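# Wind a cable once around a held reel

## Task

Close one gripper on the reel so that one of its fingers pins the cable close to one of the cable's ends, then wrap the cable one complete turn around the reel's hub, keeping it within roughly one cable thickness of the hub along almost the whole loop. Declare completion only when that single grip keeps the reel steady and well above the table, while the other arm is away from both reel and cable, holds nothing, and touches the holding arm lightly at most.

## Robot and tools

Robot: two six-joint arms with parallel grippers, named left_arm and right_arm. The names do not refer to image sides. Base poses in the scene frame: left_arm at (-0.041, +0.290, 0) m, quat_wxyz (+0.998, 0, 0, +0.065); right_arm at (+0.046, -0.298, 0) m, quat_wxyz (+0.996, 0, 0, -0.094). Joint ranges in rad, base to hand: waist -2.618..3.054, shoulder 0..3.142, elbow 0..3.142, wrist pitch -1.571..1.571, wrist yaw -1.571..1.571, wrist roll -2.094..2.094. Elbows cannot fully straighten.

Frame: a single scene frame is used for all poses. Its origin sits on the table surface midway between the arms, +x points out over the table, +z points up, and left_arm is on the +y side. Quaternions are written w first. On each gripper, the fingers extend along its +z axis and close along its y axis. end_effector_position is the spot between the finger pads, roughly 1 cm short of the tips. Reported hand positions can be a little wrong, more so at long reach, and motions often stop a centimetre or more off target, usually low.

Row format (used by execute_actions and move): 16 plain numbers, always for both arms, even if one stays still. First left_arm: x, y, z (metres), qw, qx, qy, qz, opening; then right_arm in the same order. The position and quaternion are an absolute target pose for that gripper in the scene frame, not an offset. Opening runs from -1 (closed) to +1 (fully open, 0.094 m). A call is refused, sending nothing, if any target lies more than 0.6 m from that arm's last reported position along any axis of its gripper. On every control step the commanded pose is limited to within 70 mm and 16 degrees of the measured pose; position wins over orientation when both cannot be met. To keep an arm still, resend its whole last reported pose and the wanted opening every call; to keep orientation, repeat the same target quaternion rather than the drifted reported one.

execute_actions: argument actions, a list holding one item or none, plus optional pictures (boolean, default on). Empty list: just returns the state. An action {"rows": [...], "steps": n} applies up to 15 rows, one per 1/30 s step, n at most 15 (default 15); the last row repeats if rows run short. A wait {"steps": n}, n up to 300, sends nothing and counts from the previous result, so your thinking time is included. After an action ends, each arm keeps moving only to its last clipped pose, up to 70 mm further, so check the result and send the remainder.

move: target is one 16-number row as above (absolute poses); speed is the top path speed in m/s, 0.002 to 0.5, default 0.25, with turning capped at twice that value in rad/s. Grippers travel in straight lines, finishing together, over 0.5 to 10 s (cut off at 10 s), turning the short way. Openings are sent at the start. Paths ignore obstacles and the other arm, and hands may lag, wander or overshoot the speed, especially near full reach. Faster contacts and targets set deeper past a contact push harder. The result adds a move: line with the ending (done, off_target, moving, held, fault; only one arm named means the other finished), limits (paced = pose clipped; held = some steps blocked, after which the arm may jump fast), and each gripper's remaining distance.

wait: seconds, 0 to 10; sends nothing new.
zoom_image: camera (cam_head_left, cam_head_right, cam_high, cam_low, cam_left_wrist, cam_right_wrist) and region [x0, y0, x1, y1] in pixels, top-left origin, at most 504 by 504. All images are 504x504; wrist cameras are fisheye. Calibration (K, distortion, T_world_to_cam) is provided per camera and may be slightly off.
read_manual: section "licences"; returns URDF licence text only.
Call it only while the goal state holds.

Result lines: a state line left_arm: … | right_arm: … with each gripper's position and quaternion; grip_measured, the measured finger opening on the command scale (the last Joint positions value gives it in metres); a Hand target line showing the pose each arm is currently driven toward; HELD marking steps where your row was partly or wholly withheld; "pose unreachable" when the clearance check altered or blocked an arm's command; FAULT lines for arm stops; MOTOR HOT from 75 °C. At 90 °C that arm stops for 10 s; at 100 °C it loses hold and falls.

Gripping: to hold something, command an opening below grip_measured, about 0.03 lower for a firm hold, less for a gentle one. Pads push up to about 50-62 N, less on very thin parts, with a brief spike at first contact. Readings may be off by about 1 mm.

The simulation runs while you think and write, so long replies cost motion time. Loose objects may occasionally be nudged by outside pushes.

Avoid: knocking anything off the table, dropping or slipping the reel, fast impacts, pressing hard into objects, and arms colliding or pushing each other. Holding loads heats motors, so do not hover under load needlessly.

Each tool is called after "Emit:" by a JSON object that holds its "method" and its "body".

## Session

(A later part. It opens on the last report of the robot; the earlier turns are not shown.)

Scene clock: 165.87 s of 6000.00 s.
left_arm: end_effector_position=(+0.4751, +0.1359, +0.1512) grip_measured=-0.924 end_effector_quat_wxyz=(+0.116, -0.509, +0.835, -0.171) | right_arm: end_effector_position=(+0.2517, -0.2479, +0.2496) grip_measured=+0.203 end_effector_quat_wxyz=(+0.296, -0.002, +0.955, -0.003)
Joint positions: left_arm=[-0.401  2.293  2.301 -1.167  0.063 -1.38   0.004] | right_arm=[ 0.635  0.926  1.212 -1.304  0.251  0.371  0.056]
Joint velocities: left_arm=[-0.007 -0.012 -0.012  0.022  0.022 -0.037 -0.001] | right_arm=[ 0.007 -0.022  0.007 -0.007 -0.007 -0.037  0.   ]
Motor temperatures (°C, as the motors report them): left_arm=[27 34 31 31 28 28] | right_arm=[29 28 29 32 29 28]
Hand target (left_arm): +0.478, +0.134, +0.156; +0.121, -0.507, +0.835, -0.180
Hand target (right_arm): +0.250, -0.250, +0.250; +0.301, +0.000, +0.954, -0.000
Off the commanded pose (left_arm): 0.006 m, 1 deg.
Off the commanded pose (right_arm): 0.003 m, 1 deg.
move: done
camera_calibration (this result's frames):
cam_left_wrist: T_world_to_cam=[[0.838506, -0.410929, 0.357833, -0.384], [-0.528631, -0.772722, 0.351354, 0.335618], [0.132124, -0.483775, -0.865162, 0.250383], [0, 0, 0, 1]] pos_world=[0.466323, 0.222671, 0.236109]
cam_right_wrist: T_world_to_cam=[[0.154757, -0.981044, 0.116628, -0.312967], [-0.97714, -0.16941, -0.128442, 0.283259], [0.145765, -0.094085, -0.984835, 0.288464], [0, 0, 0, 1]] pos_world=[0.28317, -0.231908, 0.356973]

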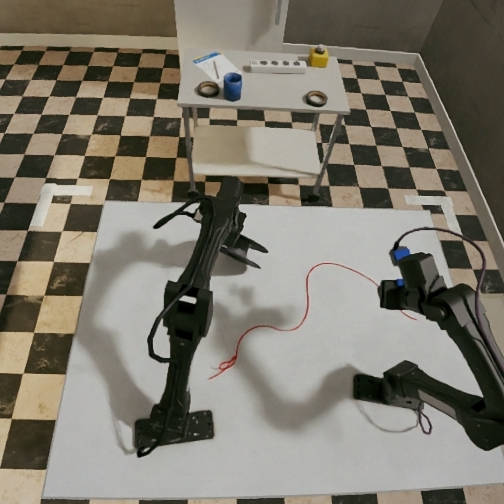

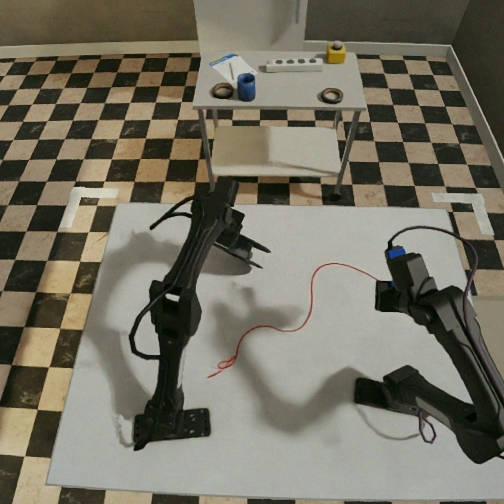

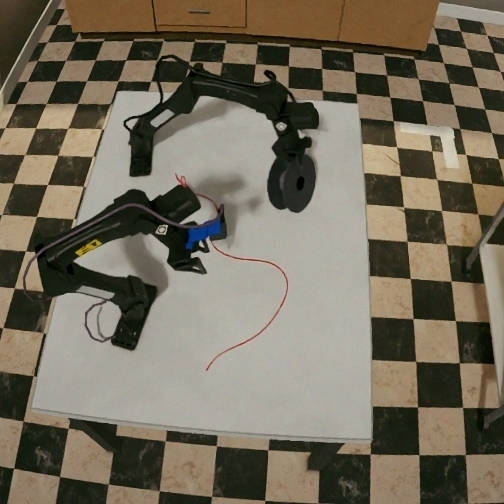

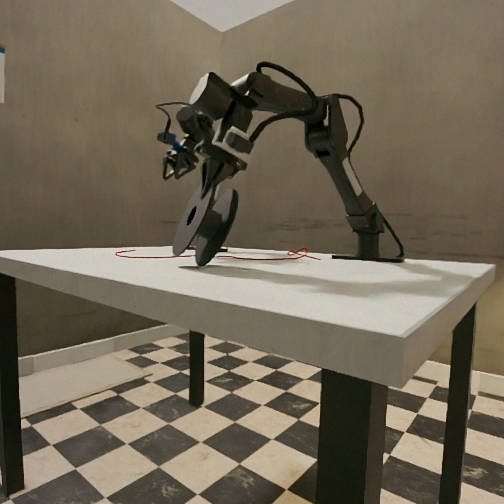

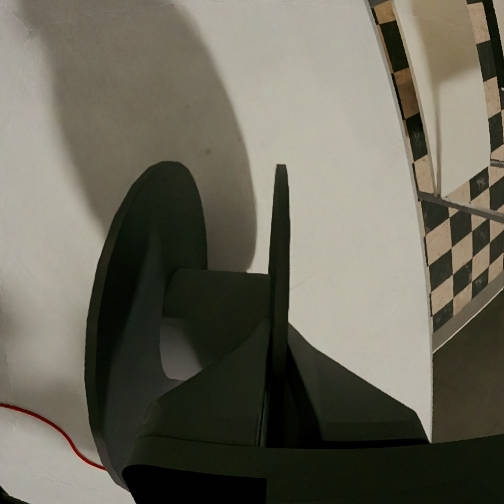

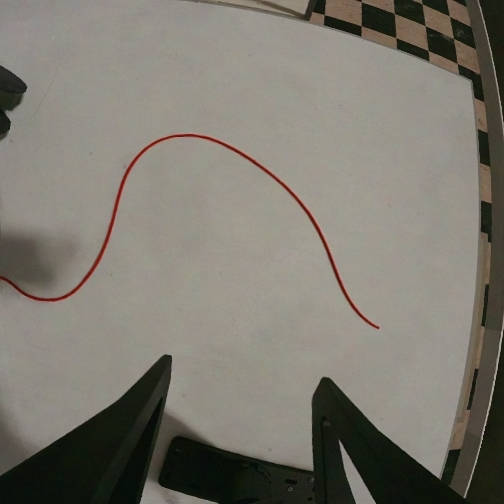

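Emit:
{"method": "move", "body": {"target": [0.37,0.07,0.17,0.362,-0.364,0.606,-0.605,-1,0.2,-0.3,0.25,0.3,0,0.95,0,0.2], "speed": 0.12}}

Emit:
{"method": "move", "body": {"target": [0.36,0.06,0.075,0.362,-0.364,0.606,-0.605,-1,0.2,-0.3,0.25,0.3,0,0.95,0,0.2], "speed": 0.08}}

Scene clock: 178.43 s of 6000.00 s.
left_arm: end_effector_position=(+0.3712, +0.0739, +0.1570) grip_measured=-0.924 end_effector_quat_wxyz=(+0.352, -0.370, +0.629, -0.586) | right_arm: end_effector_position=(+0.2058, -0.3011, +0.2534) grip_measured=+0.203 end_effector_quat_wxyz=(+0.305, -0.001, +0.952, -0.010)
Joint positions: left_arm=[-0.607  1.759  0.573  1.121  0.022 -1.56   0.004] | right_arm=[ 0.175  0.724  1.183 -1.41   0.01  -0.019  0.056]
Joint velocities: left_arm=[-0.007  0.007  0.007  0.022 -0.022  0.066  0.   ] | right_arm=[-0.002 -0.012  0.002  0.022  0.007  0.066  0.001]
Motor temperatures (°C, as the motors report them): left_arm=[27 34 31 32 28 28] | right_arm=[29 28 29 32 29 28]
Hand target (left_arm): +0.370, +0.071, +0.170; +0.361, -0.360, +0.612, -0.605
Hand target (right_arm): +0.200, -0.300, +0.249; +0.301, -0.002, +0.953, -0.006
Off the commanded pose (left_arm): 0.014 m, 4 deg.
Off the commanded pose (right_arm): 0.007 m, 1 deg.
After step 180, 1.13 s passed at rest.
move: off_target (left_arm)
camera_calibration (this result's frames):
cam_left_wrist: T_world_to_cam=[[0.106944, -0.0444589, 0.993271, -0.179741], [-0.778173, -0.625567, 0.0557843, 0.358898], [0.618878, -0.778902, -0.101497, -0.0396118], [0, 0, 0, 1]] pos_world=[0.323022, 0.18567, 0.15449]
cam_right_wrist: T_world_to_cam=[[0.146937, -0.980407, 0.13119, -0.360401], [-0.97577, -0.165407, -0.143227, 0.234498], [0.16212, -0.106965, -0.980956, 0.285682], [0, 0, 0, 1]] pos_world=[0.235457, -0.283994, 0.361109]

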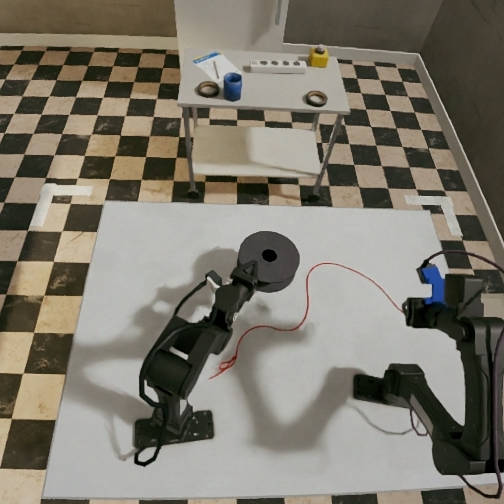

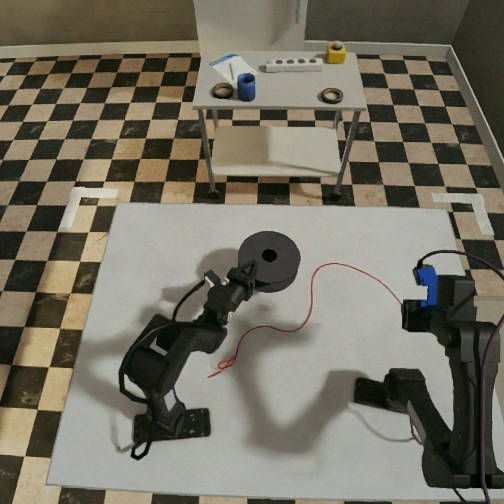

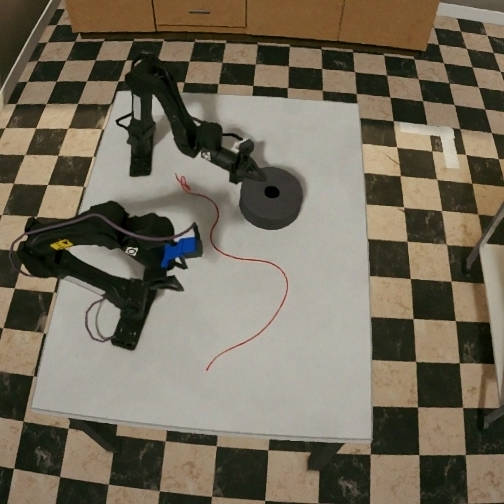

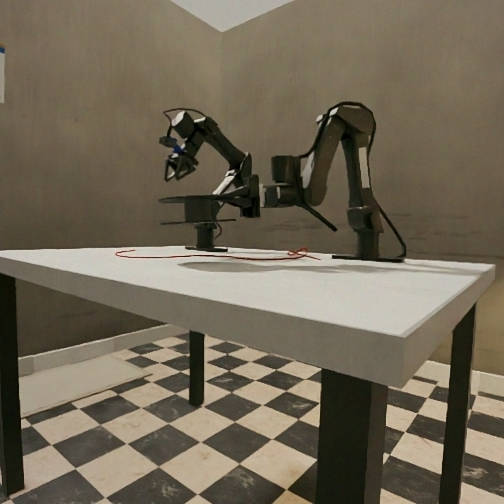

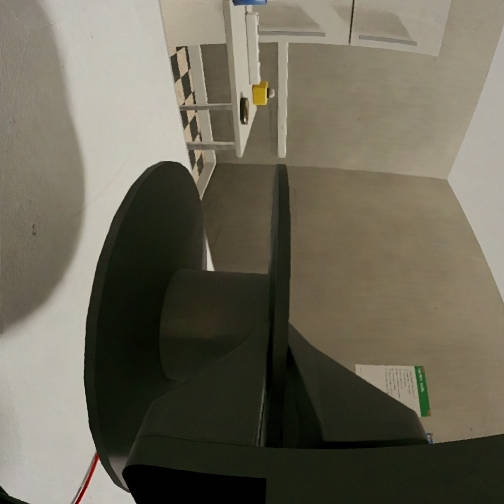

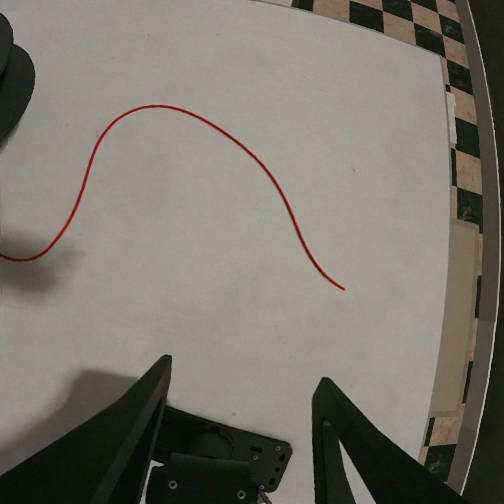

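Scene clock: 179.73 s of 6000.00 s.
left_arm: end_effector_position=(+0.3621, +0.0641, +0.0711) grip_measured=-0.924 end_effector_quat_wxyz=(+0.352, -0.380, +0.630, -0.579) | right_arm: end_effector_position=(+0.2056, -0.3013, +0.2532) grip_measured=+0.203 end_effector_quat_wxyz=(+0.304, +0.001, +0.953, -0.005)
Joint positions: left_arm=[-0.662  2.154  0.537  1.534 -0.05  -1.572  0.004] | right_arm=[ 0.146  0.724  1.183 -1.412 -0.015 -0.035  0.056]
Joint velocities: left_arm=[-0.002 -0.012 -0.022 -0.066 -0.037  0.037 -0.001] | right_arm=[ 0.012  0.002 -0.002 -0.066  0.022  0.037 -0.001]
Motor temperatures (°C, as the motors report them): left_arm=[27 34 31 33 28 28] | right_arm=[29 28 29 32 29 28]
Hand target (left_arm): +0.360, +0.060, +0.074; +0.352, -0.375, +0.624, -0.588
Hand target (right_arm): +0.200, -0.300, +0.250; +0.301, +0.000, +0.954, -0.001
Off the commanded pose (left_arm): 0.006 m, 5 deg.
Off the commanded pose (right_arm): 0.007 m, 1 deg.
joint sent to its limit (left arm) — the command would take joint 4 (wrist pitch) past its upper limit, so that joint was sent only as far as its limit.
move: off_target (left_arm)
camera_calibration (this result's frames):
cam_left_wrist: T_world_to_cam=[[0.125086, -0.0443023, 0.991156, -0.100331], [-0.76627, -0.638894, 0.068148, 0.346158], [0.630225, -0.768018, -0.113864, -0.0542548], [0, 0, 0, 1]] pos_world=[0.311993, 0.175045, 0.0696758]
cam_right_wrist: T_world_to_cam=[[0.146041, -0.981894, 0.120651, -0.358083], [-0.976052, -0.162889, -0.144185, 0.235315], [0.161227, -0.0967052, -0.982168, 0.289128], [0, 0, 0, 1]] pos_world=[0.235359, -0.285309, 0.361104]

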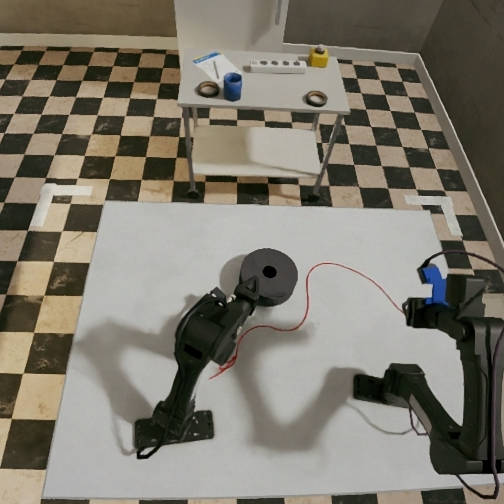

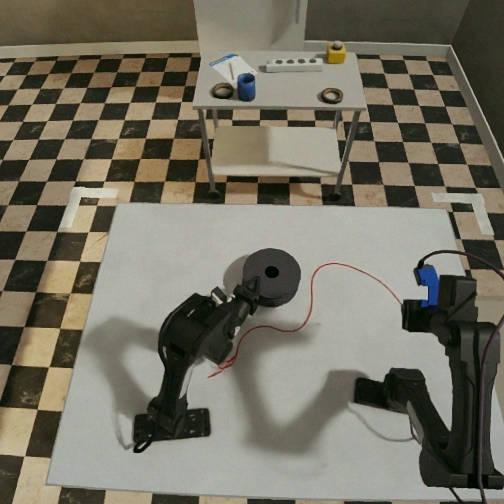

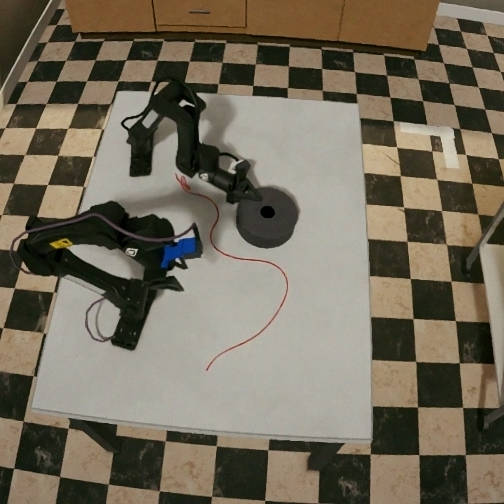

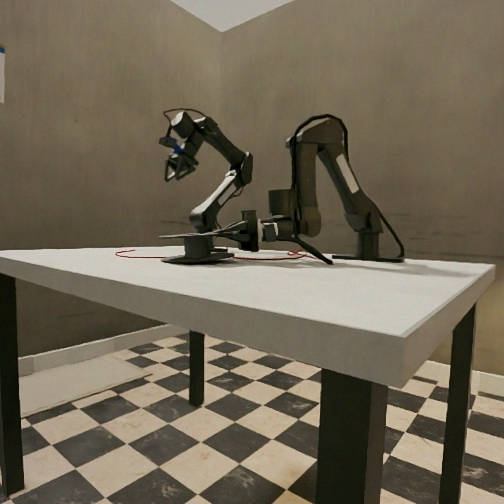

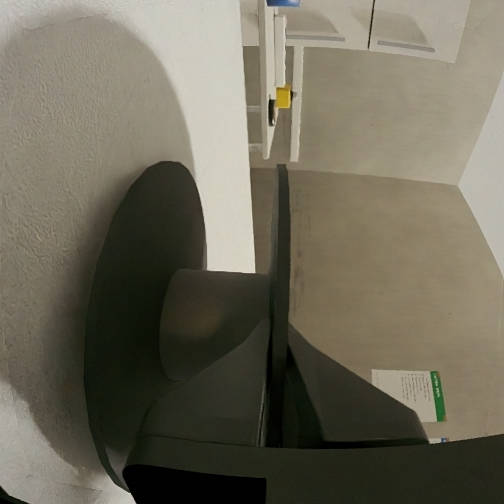

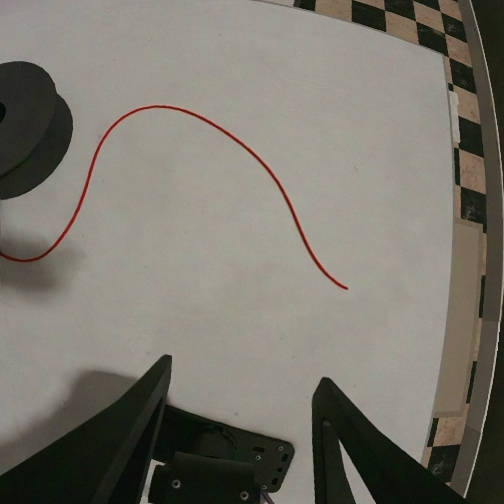

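Emit:
{"method": "move", "body": {"target": [0.36,0.06,0.062,0.352,-0.375,0.624,-0.588,-0.6,0.2,-0.3,0.25,0.3,0,0.95,0,1], "speed": 0.04}}

Emit:
{"method": "move", "body": {"target": [0.3,0.095,0.075,0.352,-0.375,0.624,-0.588,-0.6,0.3,-0.15,0.2,0.1,0,0.99,0,1], "speed": 0.08}}

Emit:
{"method": "move", "body": {"target": [0.14,0.13,0.12,0,0.26,0.966,0,0,0.37,0,0.15,0,-0.37,0.93,0,1], "speed": 0.2}}

Scene clock: 197.37 s of 6000.00 s.
left_arm: end_effector_position=(+0.3611, +0.0646, +0.0629) grip_measured=-0.603 end_effector_quat_wxyz=(+0.348, -0.383, +0.632, -0.576) | right_arm: end_effector_position=(+0.2054, -0.3007, +0.2531) grip_measured=+0.997 end_effector_quat_wxyz=(+0.304, +0.000, +0.953, -0.004)
Joint positions: left_arm=[-0.663  2.182  0.537  1.552 -0.05  -1.576  0.019] | right_arm=[ 0.146  0.724  1.183 -1.412 -0.018 -0.037  0.094]
Joint velocities: left_arm=[-0.007  0.007  0.002  0.037 -0.007  0.051  0.001] | right_arm=[-0.002 -0.012  0.002 -0.081 -0.022 -0.066  0.001]
Motor temperatures (°C, as the motors report them): left_arm=[27 33 30 35 28 28] | right_arm=[29 27 29 32 29 28]
Hand target (left_arm): +0.360, +0.060, +0.062; +0.347, -0.380, +0.632, -0.580
Hand target (right_arm): +0.200, -0.300, +0.250; +0.301, +0.000, +0.954, -0.000
Off the commanded pose (left_arm): 0.005 m, 2 deg.
Off the commanded pose (right_arm): 0.006 m, 1 deg.
joint sent to its limit (left arm) — the command would take joint 4 (wrist pitch) past its upper limit, so that joint was sent only as far as its limit.
After step 180, 10.93 s passed at rest.
move: done
camera_calibration (this result's frames):
cam_left_wrist: T_world_to_cam=[[0.136446, -0.0461779, 0.989571, -0.0958618], [-0.765213, -0.639314, 0.0756775, 0.345424], [0.629151, -0.767558, -0.122568, -0.0533059], [0, 0, 0, 1]] pos_world=[0.310941, 0.175492, 0.0621876]
cam_right_wrist: T_world_to_cam=[[0.149078, -0.981645, 0.118949, -0.357628], [-0.975654, -0.165593, -0.1438, 0.234264], [0.160857, -0.0946154, -0.982432, 0.289874], [0, 0, 0, 1]] pos_world=[0.235247, -0.284845, 0.361008]

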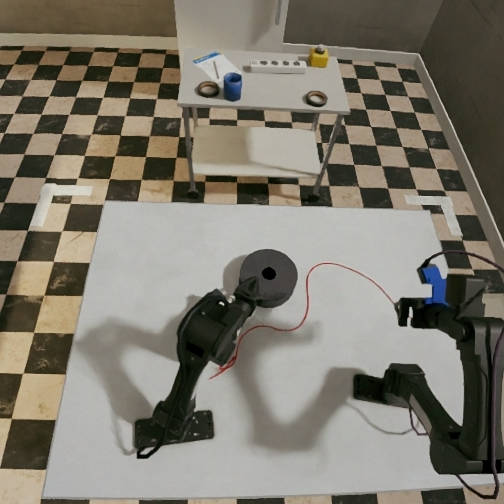

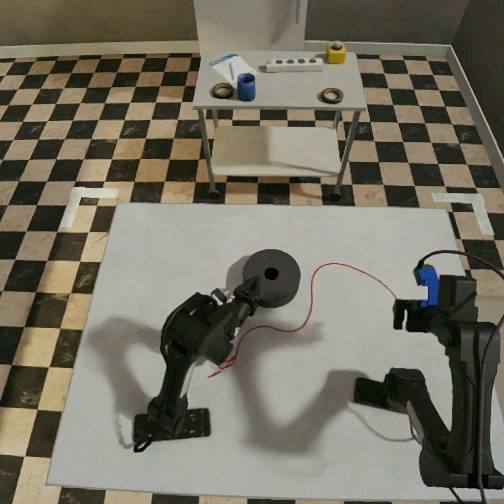

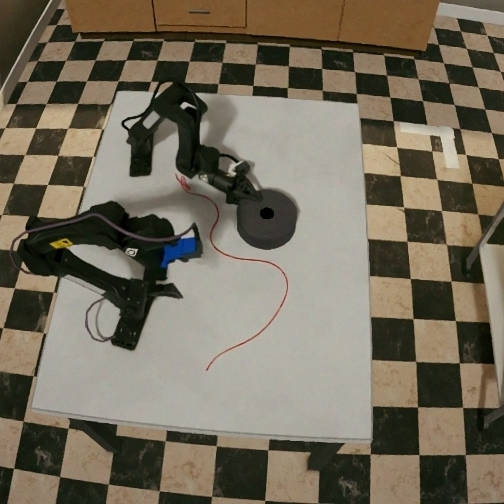

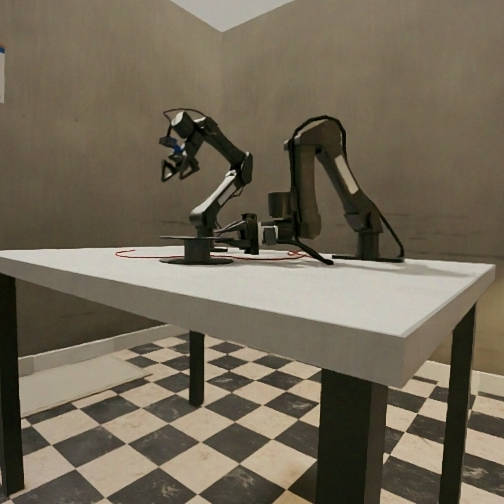

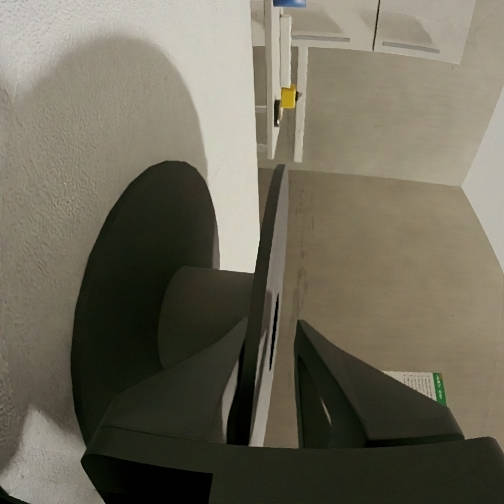

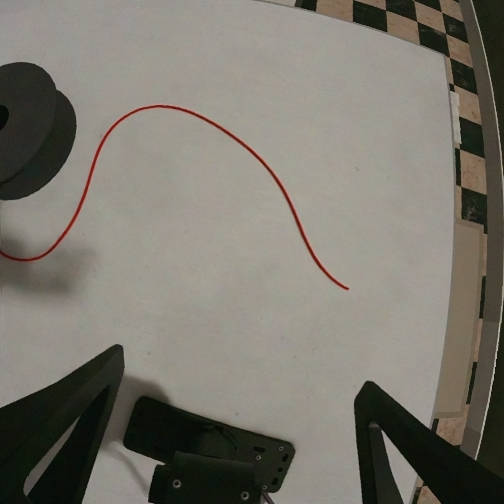

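Scene clock: 200.33 s of 6000.00 s.
left_arm: end_effector_position=(+0.3069, +0.0965, +0.0701) grip_measured=-0.603 end_effector_quat_wxyz=(+0.336, -0.394, +0.650, -0.556) | right_arm: end_effector_position=(+0.3009, -0.1538, +0.1948) grip_measured=+0.997 end_effector_quat_wxyz=(+0.097, -0.001, +0.995, +0.004)
Joint positions: left_arm=[-0.663  1.99   0.278  1.557 -0.05  -1.581  0.019] | right_arm=[ 0.761  1.513  1.5   -1.388  0.098  0.561  0.094]
Joint velocities: left_arm=[ 0.012  0.007  0.002 -0.007 -0.125 -0.022  0.001] | right_arm=[-0.017 -0.017 -0.002 -0.037 -0.051 -0.037 -0.   ]
Motor temperatures (°C, as the motors report them): left_arm=[27 33 30 35 28 28] | right_arm=[29 27 29 32 29 28]
Hand target (left_arm): +0.301, +0.096, +0.076; +0.336, -0.390, +0.648, -0.562
Hand target (right_arm): +0.301, -0.149, +0.201; +0.100, -0.001, +0.995, +0.011
Off the commanded pose (left_arm): 0.009 m, 5 deg.
Off the commanded pose (right_arm): 0.007 m, 1 deg.
joint sent to its limit (left arm) — the command would take joint 4 (wrist pitch) past its upper limit, so that joint was sent only as far as its limit.
move: off_target (left_arm)
camera_calibration (this result's frames):
cam_left_wrist: T_world_to_cam=[[0.191933, -0.0735902, 0.978645, -0.107765], [-0.759879, -0.642212, 0.100736, 0.320712], [0.621085, -0.762986, -0.179181, 0.0122182], [0, 0, 0, 1]] pos_world=[0.256797, 0.207357, 0.0753453]
cam_right_wrist: T_world_to_cam=[[0.187544, -0.981732, 0.0320946, -0.21541], [-0.948284, -0.172442, 0.266497, 0.254101], [-0.256094, -0.0804146, -0.963301, 0.355035], [0, 0, 0, 1]] pos_world=[0.372281, -0.139107, 0.281202]

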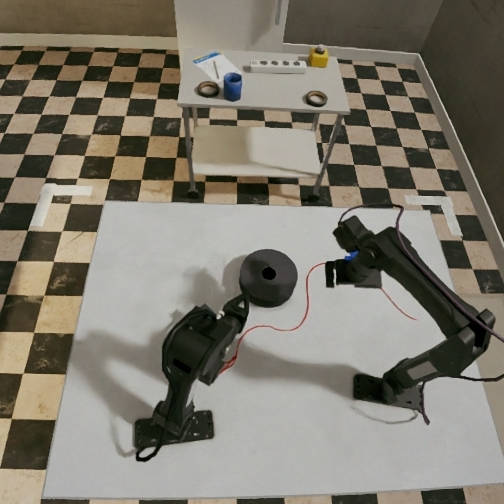

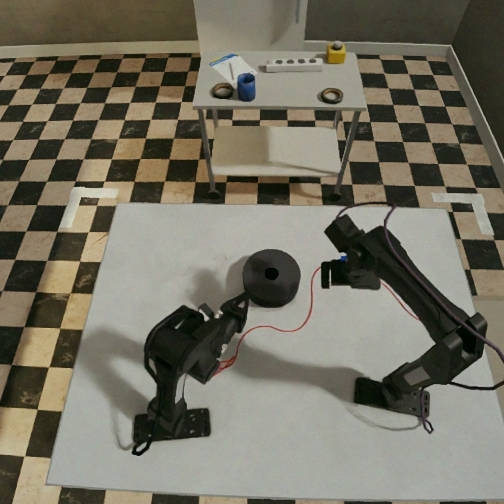

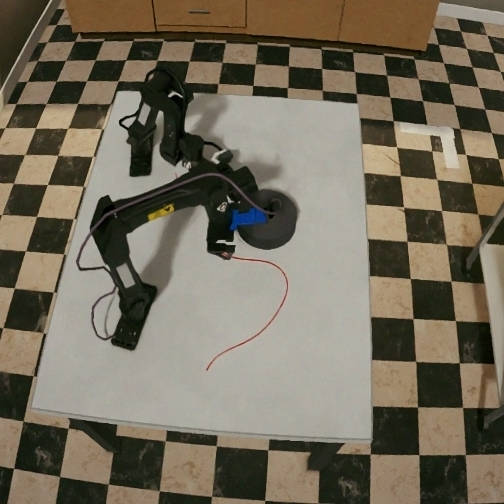

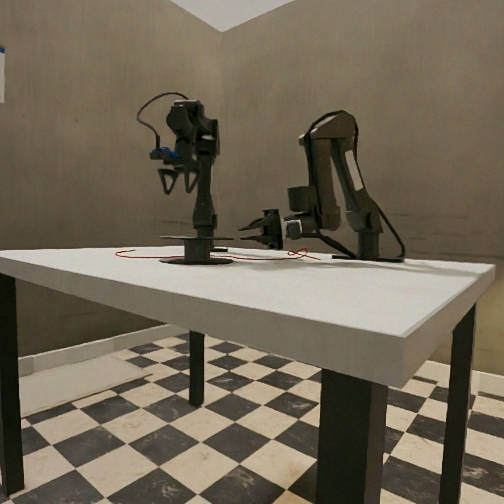

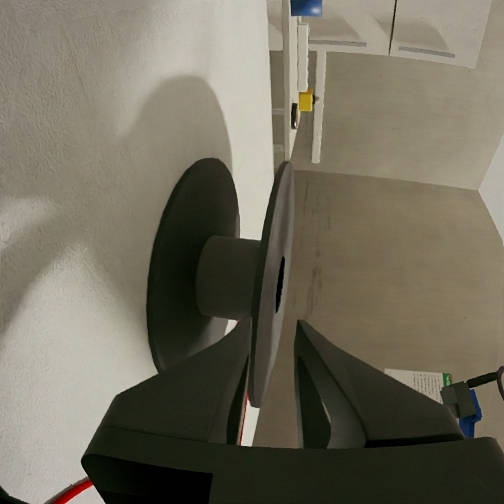

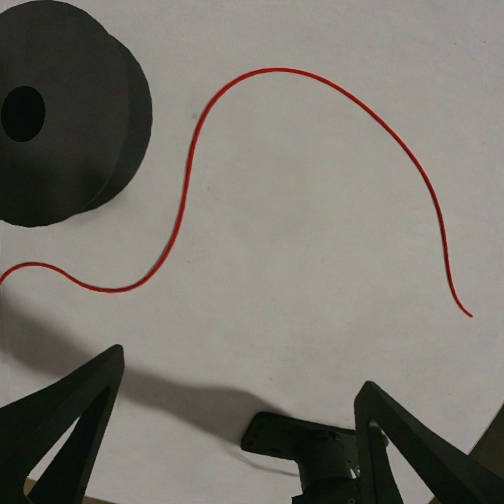

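Scene clock: 205.97 s of 6000.00 s.
left_arm: end_effector_position=(+0.1358, +0.1373, +0.1167) grip_measured=-0.003 end_effector_quat_wxyz=(-0.006, +0.245, +0.969, -0.005) | right_arm: end_effector_position=(+0.3716, -0.0060, +0.1495) grip_measured=+0.997 end_effector_quat_wxyz=(+0.028, -0.362, +0.932, +0.007)
Joint positions: left_arm=[-0.837  1.432  1.132 -1.278  0.014 -0.212  0.047] | right_arm=[ 0.921  2.225  2.264 -1.553  0.006 -0.01   0.094]
Joint velocities: left_arm=[-0.002  0.012  0.002 -0.081  0.007  0.066 -0.   ] | right_arm=[ 0.002  0.012 -0.017  0.037 -0.022 -0.022  0.   ]
Motor temperatures (°C, as the motors report them): left_arm=[27 32 31 35 28 28] | right_arm=[29 28 29 32 29 28]
Hand target (left_arm): +0.139, +0.133, +0.122; -0.001, +0.253, +0.968, -0.002
Hand target (right_arm): +0.370, +0.001, +0.151; +0.029, -0.370, +0.928, +0.014
Off the commanded pose (left_arm): 0.009 m, 2 deg.
Off the commanded pose (right_arm): 0.006 m, 3 deg.
joint sent to its limit (right arm) — the command would take joint 4 (wrist pitch) past its lower limit, so that joint was sent only as far as its limit.
move: off_target (right_arm)
camera_calibration (this result's frames):
cam_left_wrist: T_world_to_cam=[[-0.455833, -0.889266, -0.0377208, 0.201063], [-0.823812, 0.405478, 0.396132, 0.0425119], [-0.336972, 0.211645, -0.917418, 0.240352], [0, 0, 0, 1]] pos_world=[0.207665, 0.110692, 0.211247]
cam_right_wrist: T_world_to_cam=[[0.801577, -0.597538, 0.0205457, -0.306227], [-0.555111, -0.731018, 0.396818, 0.189827], [-0.222095, -0.329486, -0.917667, 0.320457], [0, 0, 0, 1]] pos_world=[0.422011, 0.0613705, 0.225038]

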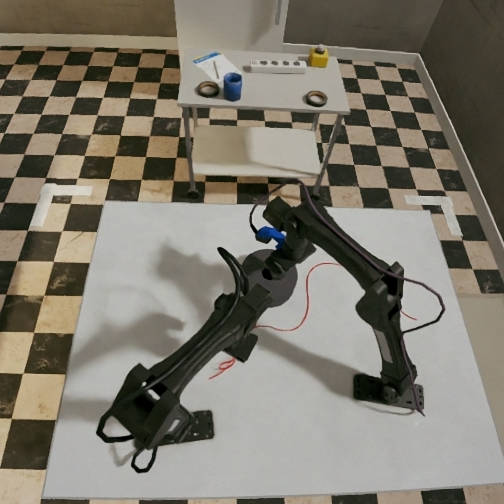

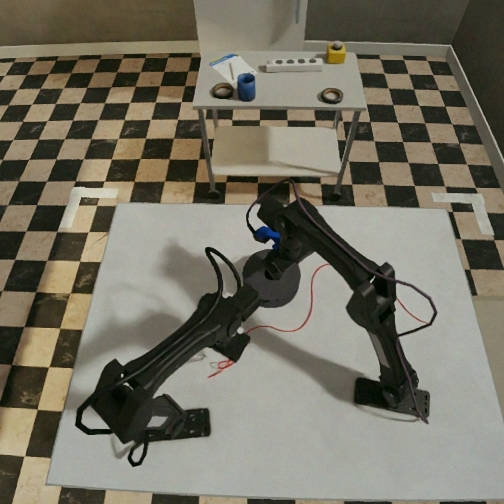

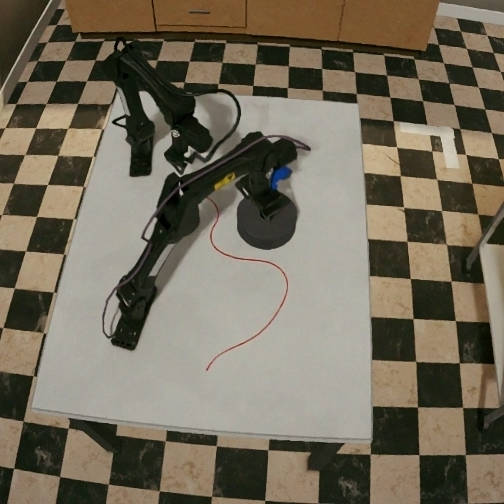

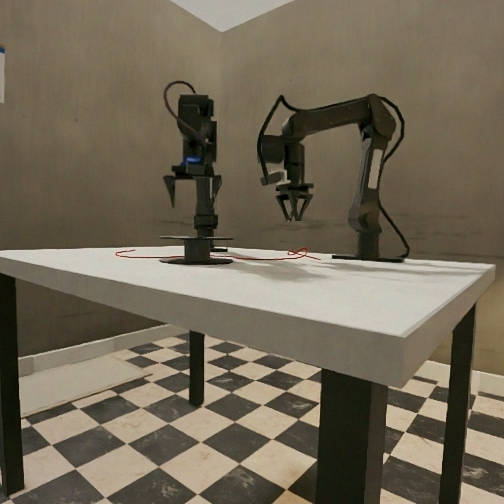

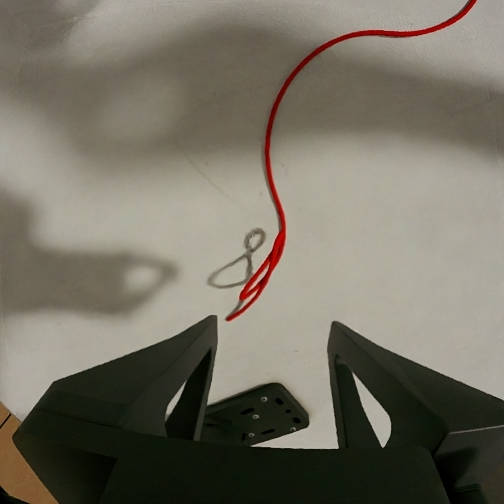

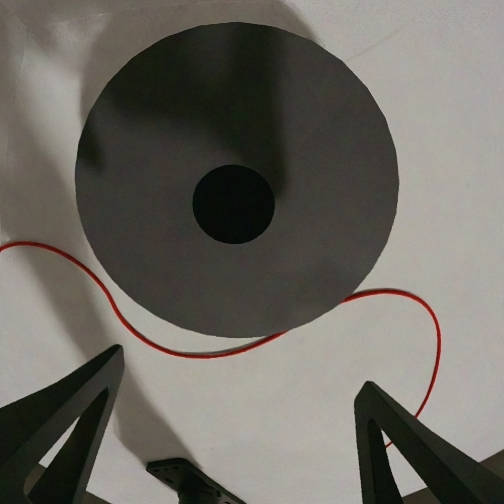

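Emit:
{"method": "move", "body": {"target": [0.09,0.197,0.04,0,0.3,0.954,0,-0.3,0.429,-0.004,0.095,0,-0.37,0.93,0,1], "speed": 0.1}}

Scene clock: 218.43 s of 6000.00 s.
left_arm: end_effector_position=(+0.0883, +0.1966, +0.0401) grip_measured=-0.297 end_effector_quat_wxyz=(-0.014, +0.301, +0.953, +0.002) | right_arm: end_effector_position=(+0.4246, -0.0050, +0.0913) grip_measured=+0.997 end_effector_quat_wxyz=(+0.009, -0.369, +0.929, -0.000)
Joint positions: left_arm=[-0.757  1.206  0.657 -1.049  0.005 -0.014  0.033] | right_arm=[ 0.848  2.488  2.49  -1.556  0.006 -0.096  0.094]
Joint velocities: left_arm=[-0.012  0.002  0.002 -0.022 -0.037  0.022  0.   ] | right_arm=[ 0.002 -0.007 -0.007  0.007 -0.007 -0.037  0.001]
Motor temperatures (°C, as the motors report them): left_arm=[27 32 31 33 28 28] | right_arm=[29 30 30 31 29 28]
Hand target (left_arm): +0.091, +0.198, +0.041; -0.000, +0.300, +0.954, -0.000
Hand target (right_arm): +0.429, -0.004, +0.095; +0.017, -0.370, +0.929, +0.004
Off the commanded pose (left_arm): 0.002 m, 2 deg.
Off the commanded pose (right_arm): 0.006 m, 1 deg.
joint sent to its limit (right arm) — the command would take joint 4 (wrist pitch) past its lower limit, so that joint was sent only as far as its limit.
After step 180, 4.83 s passed at rest.
move: done
camera_calibration (this result's frames):
cam_left_wrist: T_world_to_cam=[[-0.557453, -0.828964, -0.0454437, 0.226719], [-0.766469, 0.492849, 0.411854, -0.0131844], [-0.319015, 0.264421, -0.910116, 0.129356], [0, 0, 0, 1]] pos_world=[0.157546, 0.160235, 0.133462]
cam_right_wrist: T_world_to_cam=[[0.810403, -0.585706, 0.0139507, -0.349967], [-0.532797, -0.726875, 0.433337, 0.230254], [-0.243668, -0.358611, -0.901124, 0.286589], [0, 0, 0, 1]] pos_world=[0.476126, 0.0651615, 0.163356]

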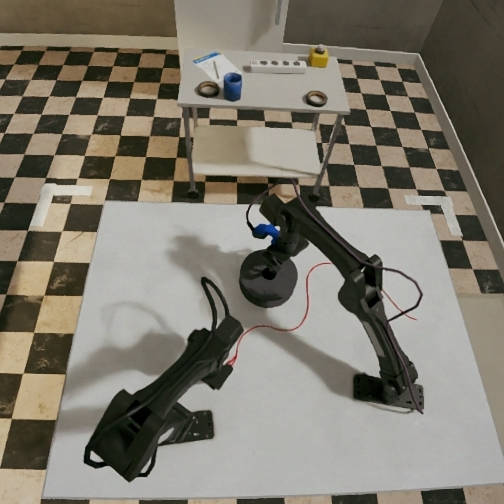

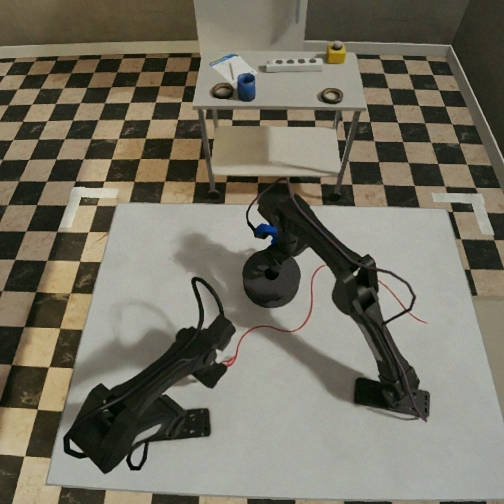

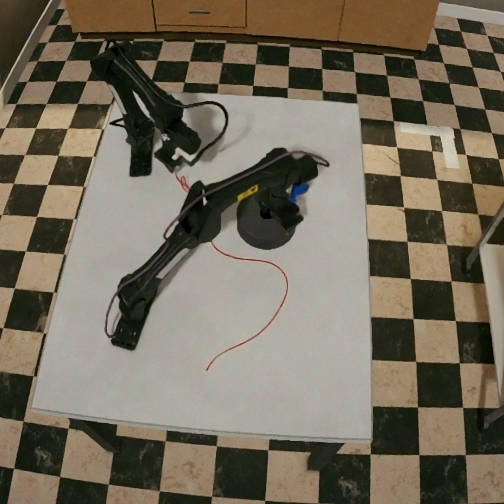

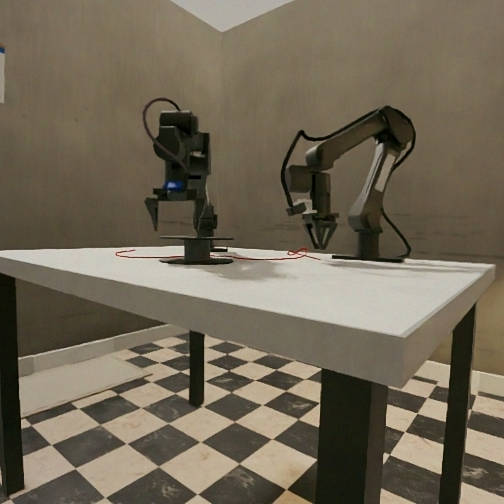

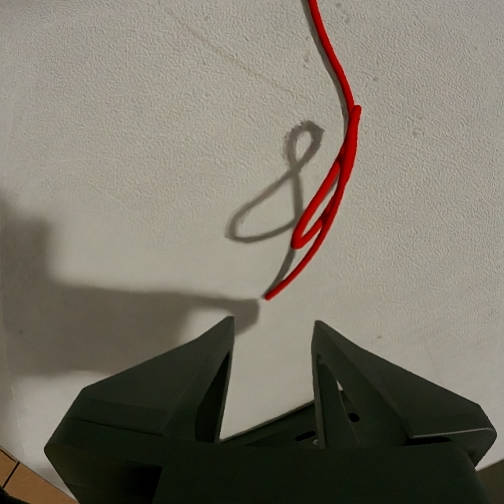

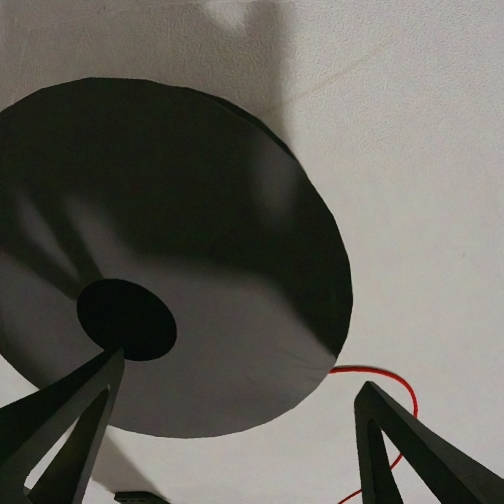

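Emit:
{"method": "move", "body": {"target": [0.097,0.188,0.006,0,0.3,0.954,0,-0.3,0.429,-0.006,0.066,0,-0.37,0.93,0,1], "speed": 0.04}}

Scene clock: 223.83 s of 6000.00 s.
left_arm: end_effector_position=(+0.0999, +0.1867, +0.0115) grip_measured=-0.297 end_effector_quat_wxyz=(+0.006, +0.298, +0.955, -0.005) | right_arm: end_effector_position=(+0.4271, -0.0029, +0.0795) grip_measured=+0.997 end_effector_quat_wxyz=(+0.010, -0.371, +0.929, +0.000)
Joint positions: left_arm=[-0.764  1.283  0.584 -0.857  0.005 -0.029  0.033] | right_arm=[ 0.848  2.488  2.442 -1.505  0.005 -0.101  0.094]
Joint velocities: left_arm=[ 0.012  0.012 -0.027 -0.095 -0.022  0.022  0.   ] | right_arm=[-0.002  0.002  0.002  0.007 -0.007 -0.066  0.001]
Motor temperatures (°C, as the motors report them): left_arm=[27 31 31 32 28 28] | right_arm=[29 31 30 31 29 28]
Hand target (left_arm): +0.097, +0.188, +0.006; +0.000, +0.300, +0.954, +0.000
Hand target (right_arm): +0.429, -0.006, +0.066; -0.000, -0.370, +0.929, +0.000
Off the commanded pose (left_arm): 0.006 m, 1 deg.
Off the commanded pose (right_arm): 0.014 m, 1 deg.
move: off_target (right_arm)
camera_calibration (this result's frames):
cam_left_wrist: T_world_to_cam=[[-0.549938, -0.834036, -0.0441817, 0.223813], [-0.783108, 0.496522, 0.374443, 0.0138008], [-0.290361, 0.240519, -0.926197, 0.111362], [0, 0, 0, 1]] pos_world=[0.166226, 0.153031, 0.107864]
cam_right_wrist: T_world_to_cam=[[0.813053, -0.582012, 0.0144166, -0.351817], [-0.530282, -0.730113, 0.430971, 0.23729], [-0.240304, -0.358047, -0.902251, 0.276029], [0, 0, 0, 1]] pos_world=[0.478207, 0.0673185, 0.151855]

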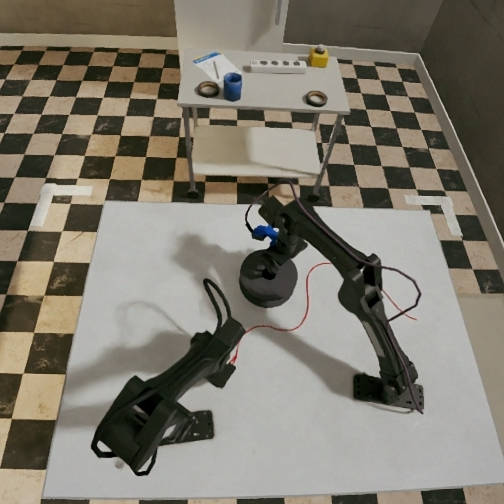

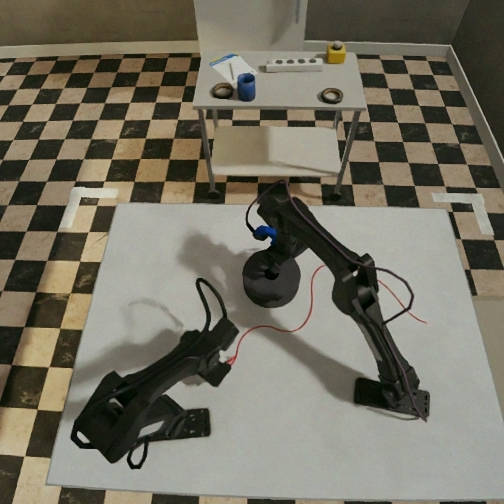

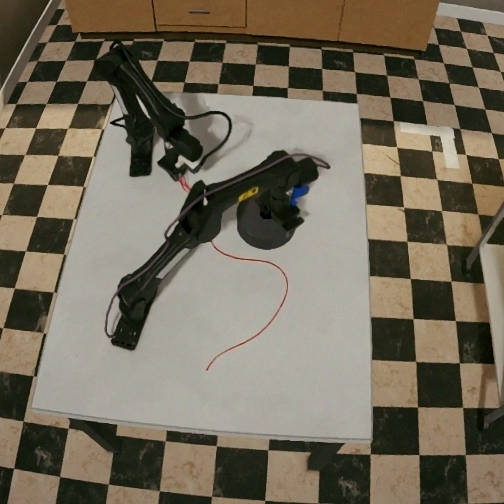

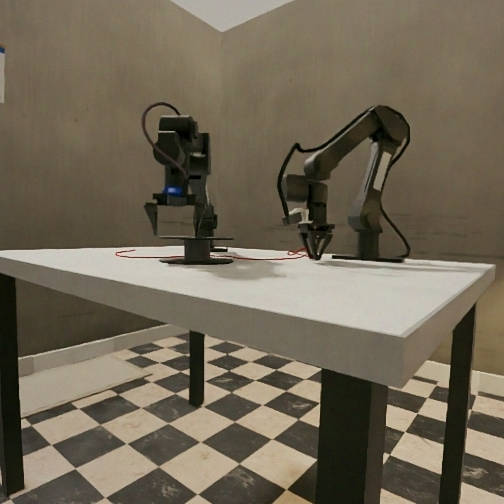

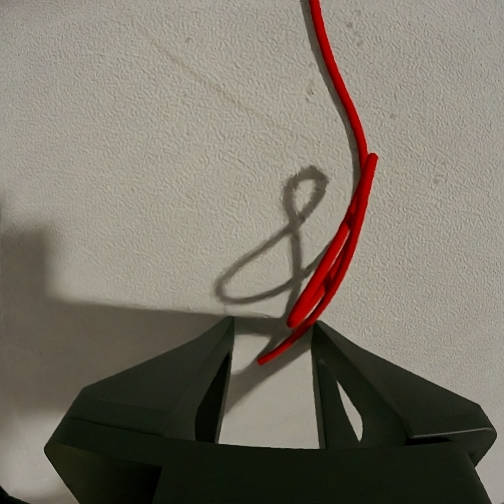

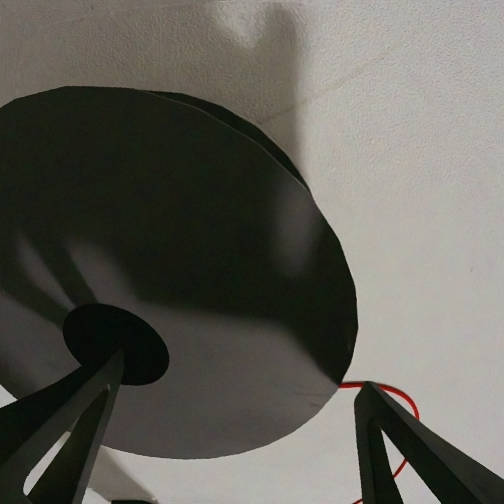

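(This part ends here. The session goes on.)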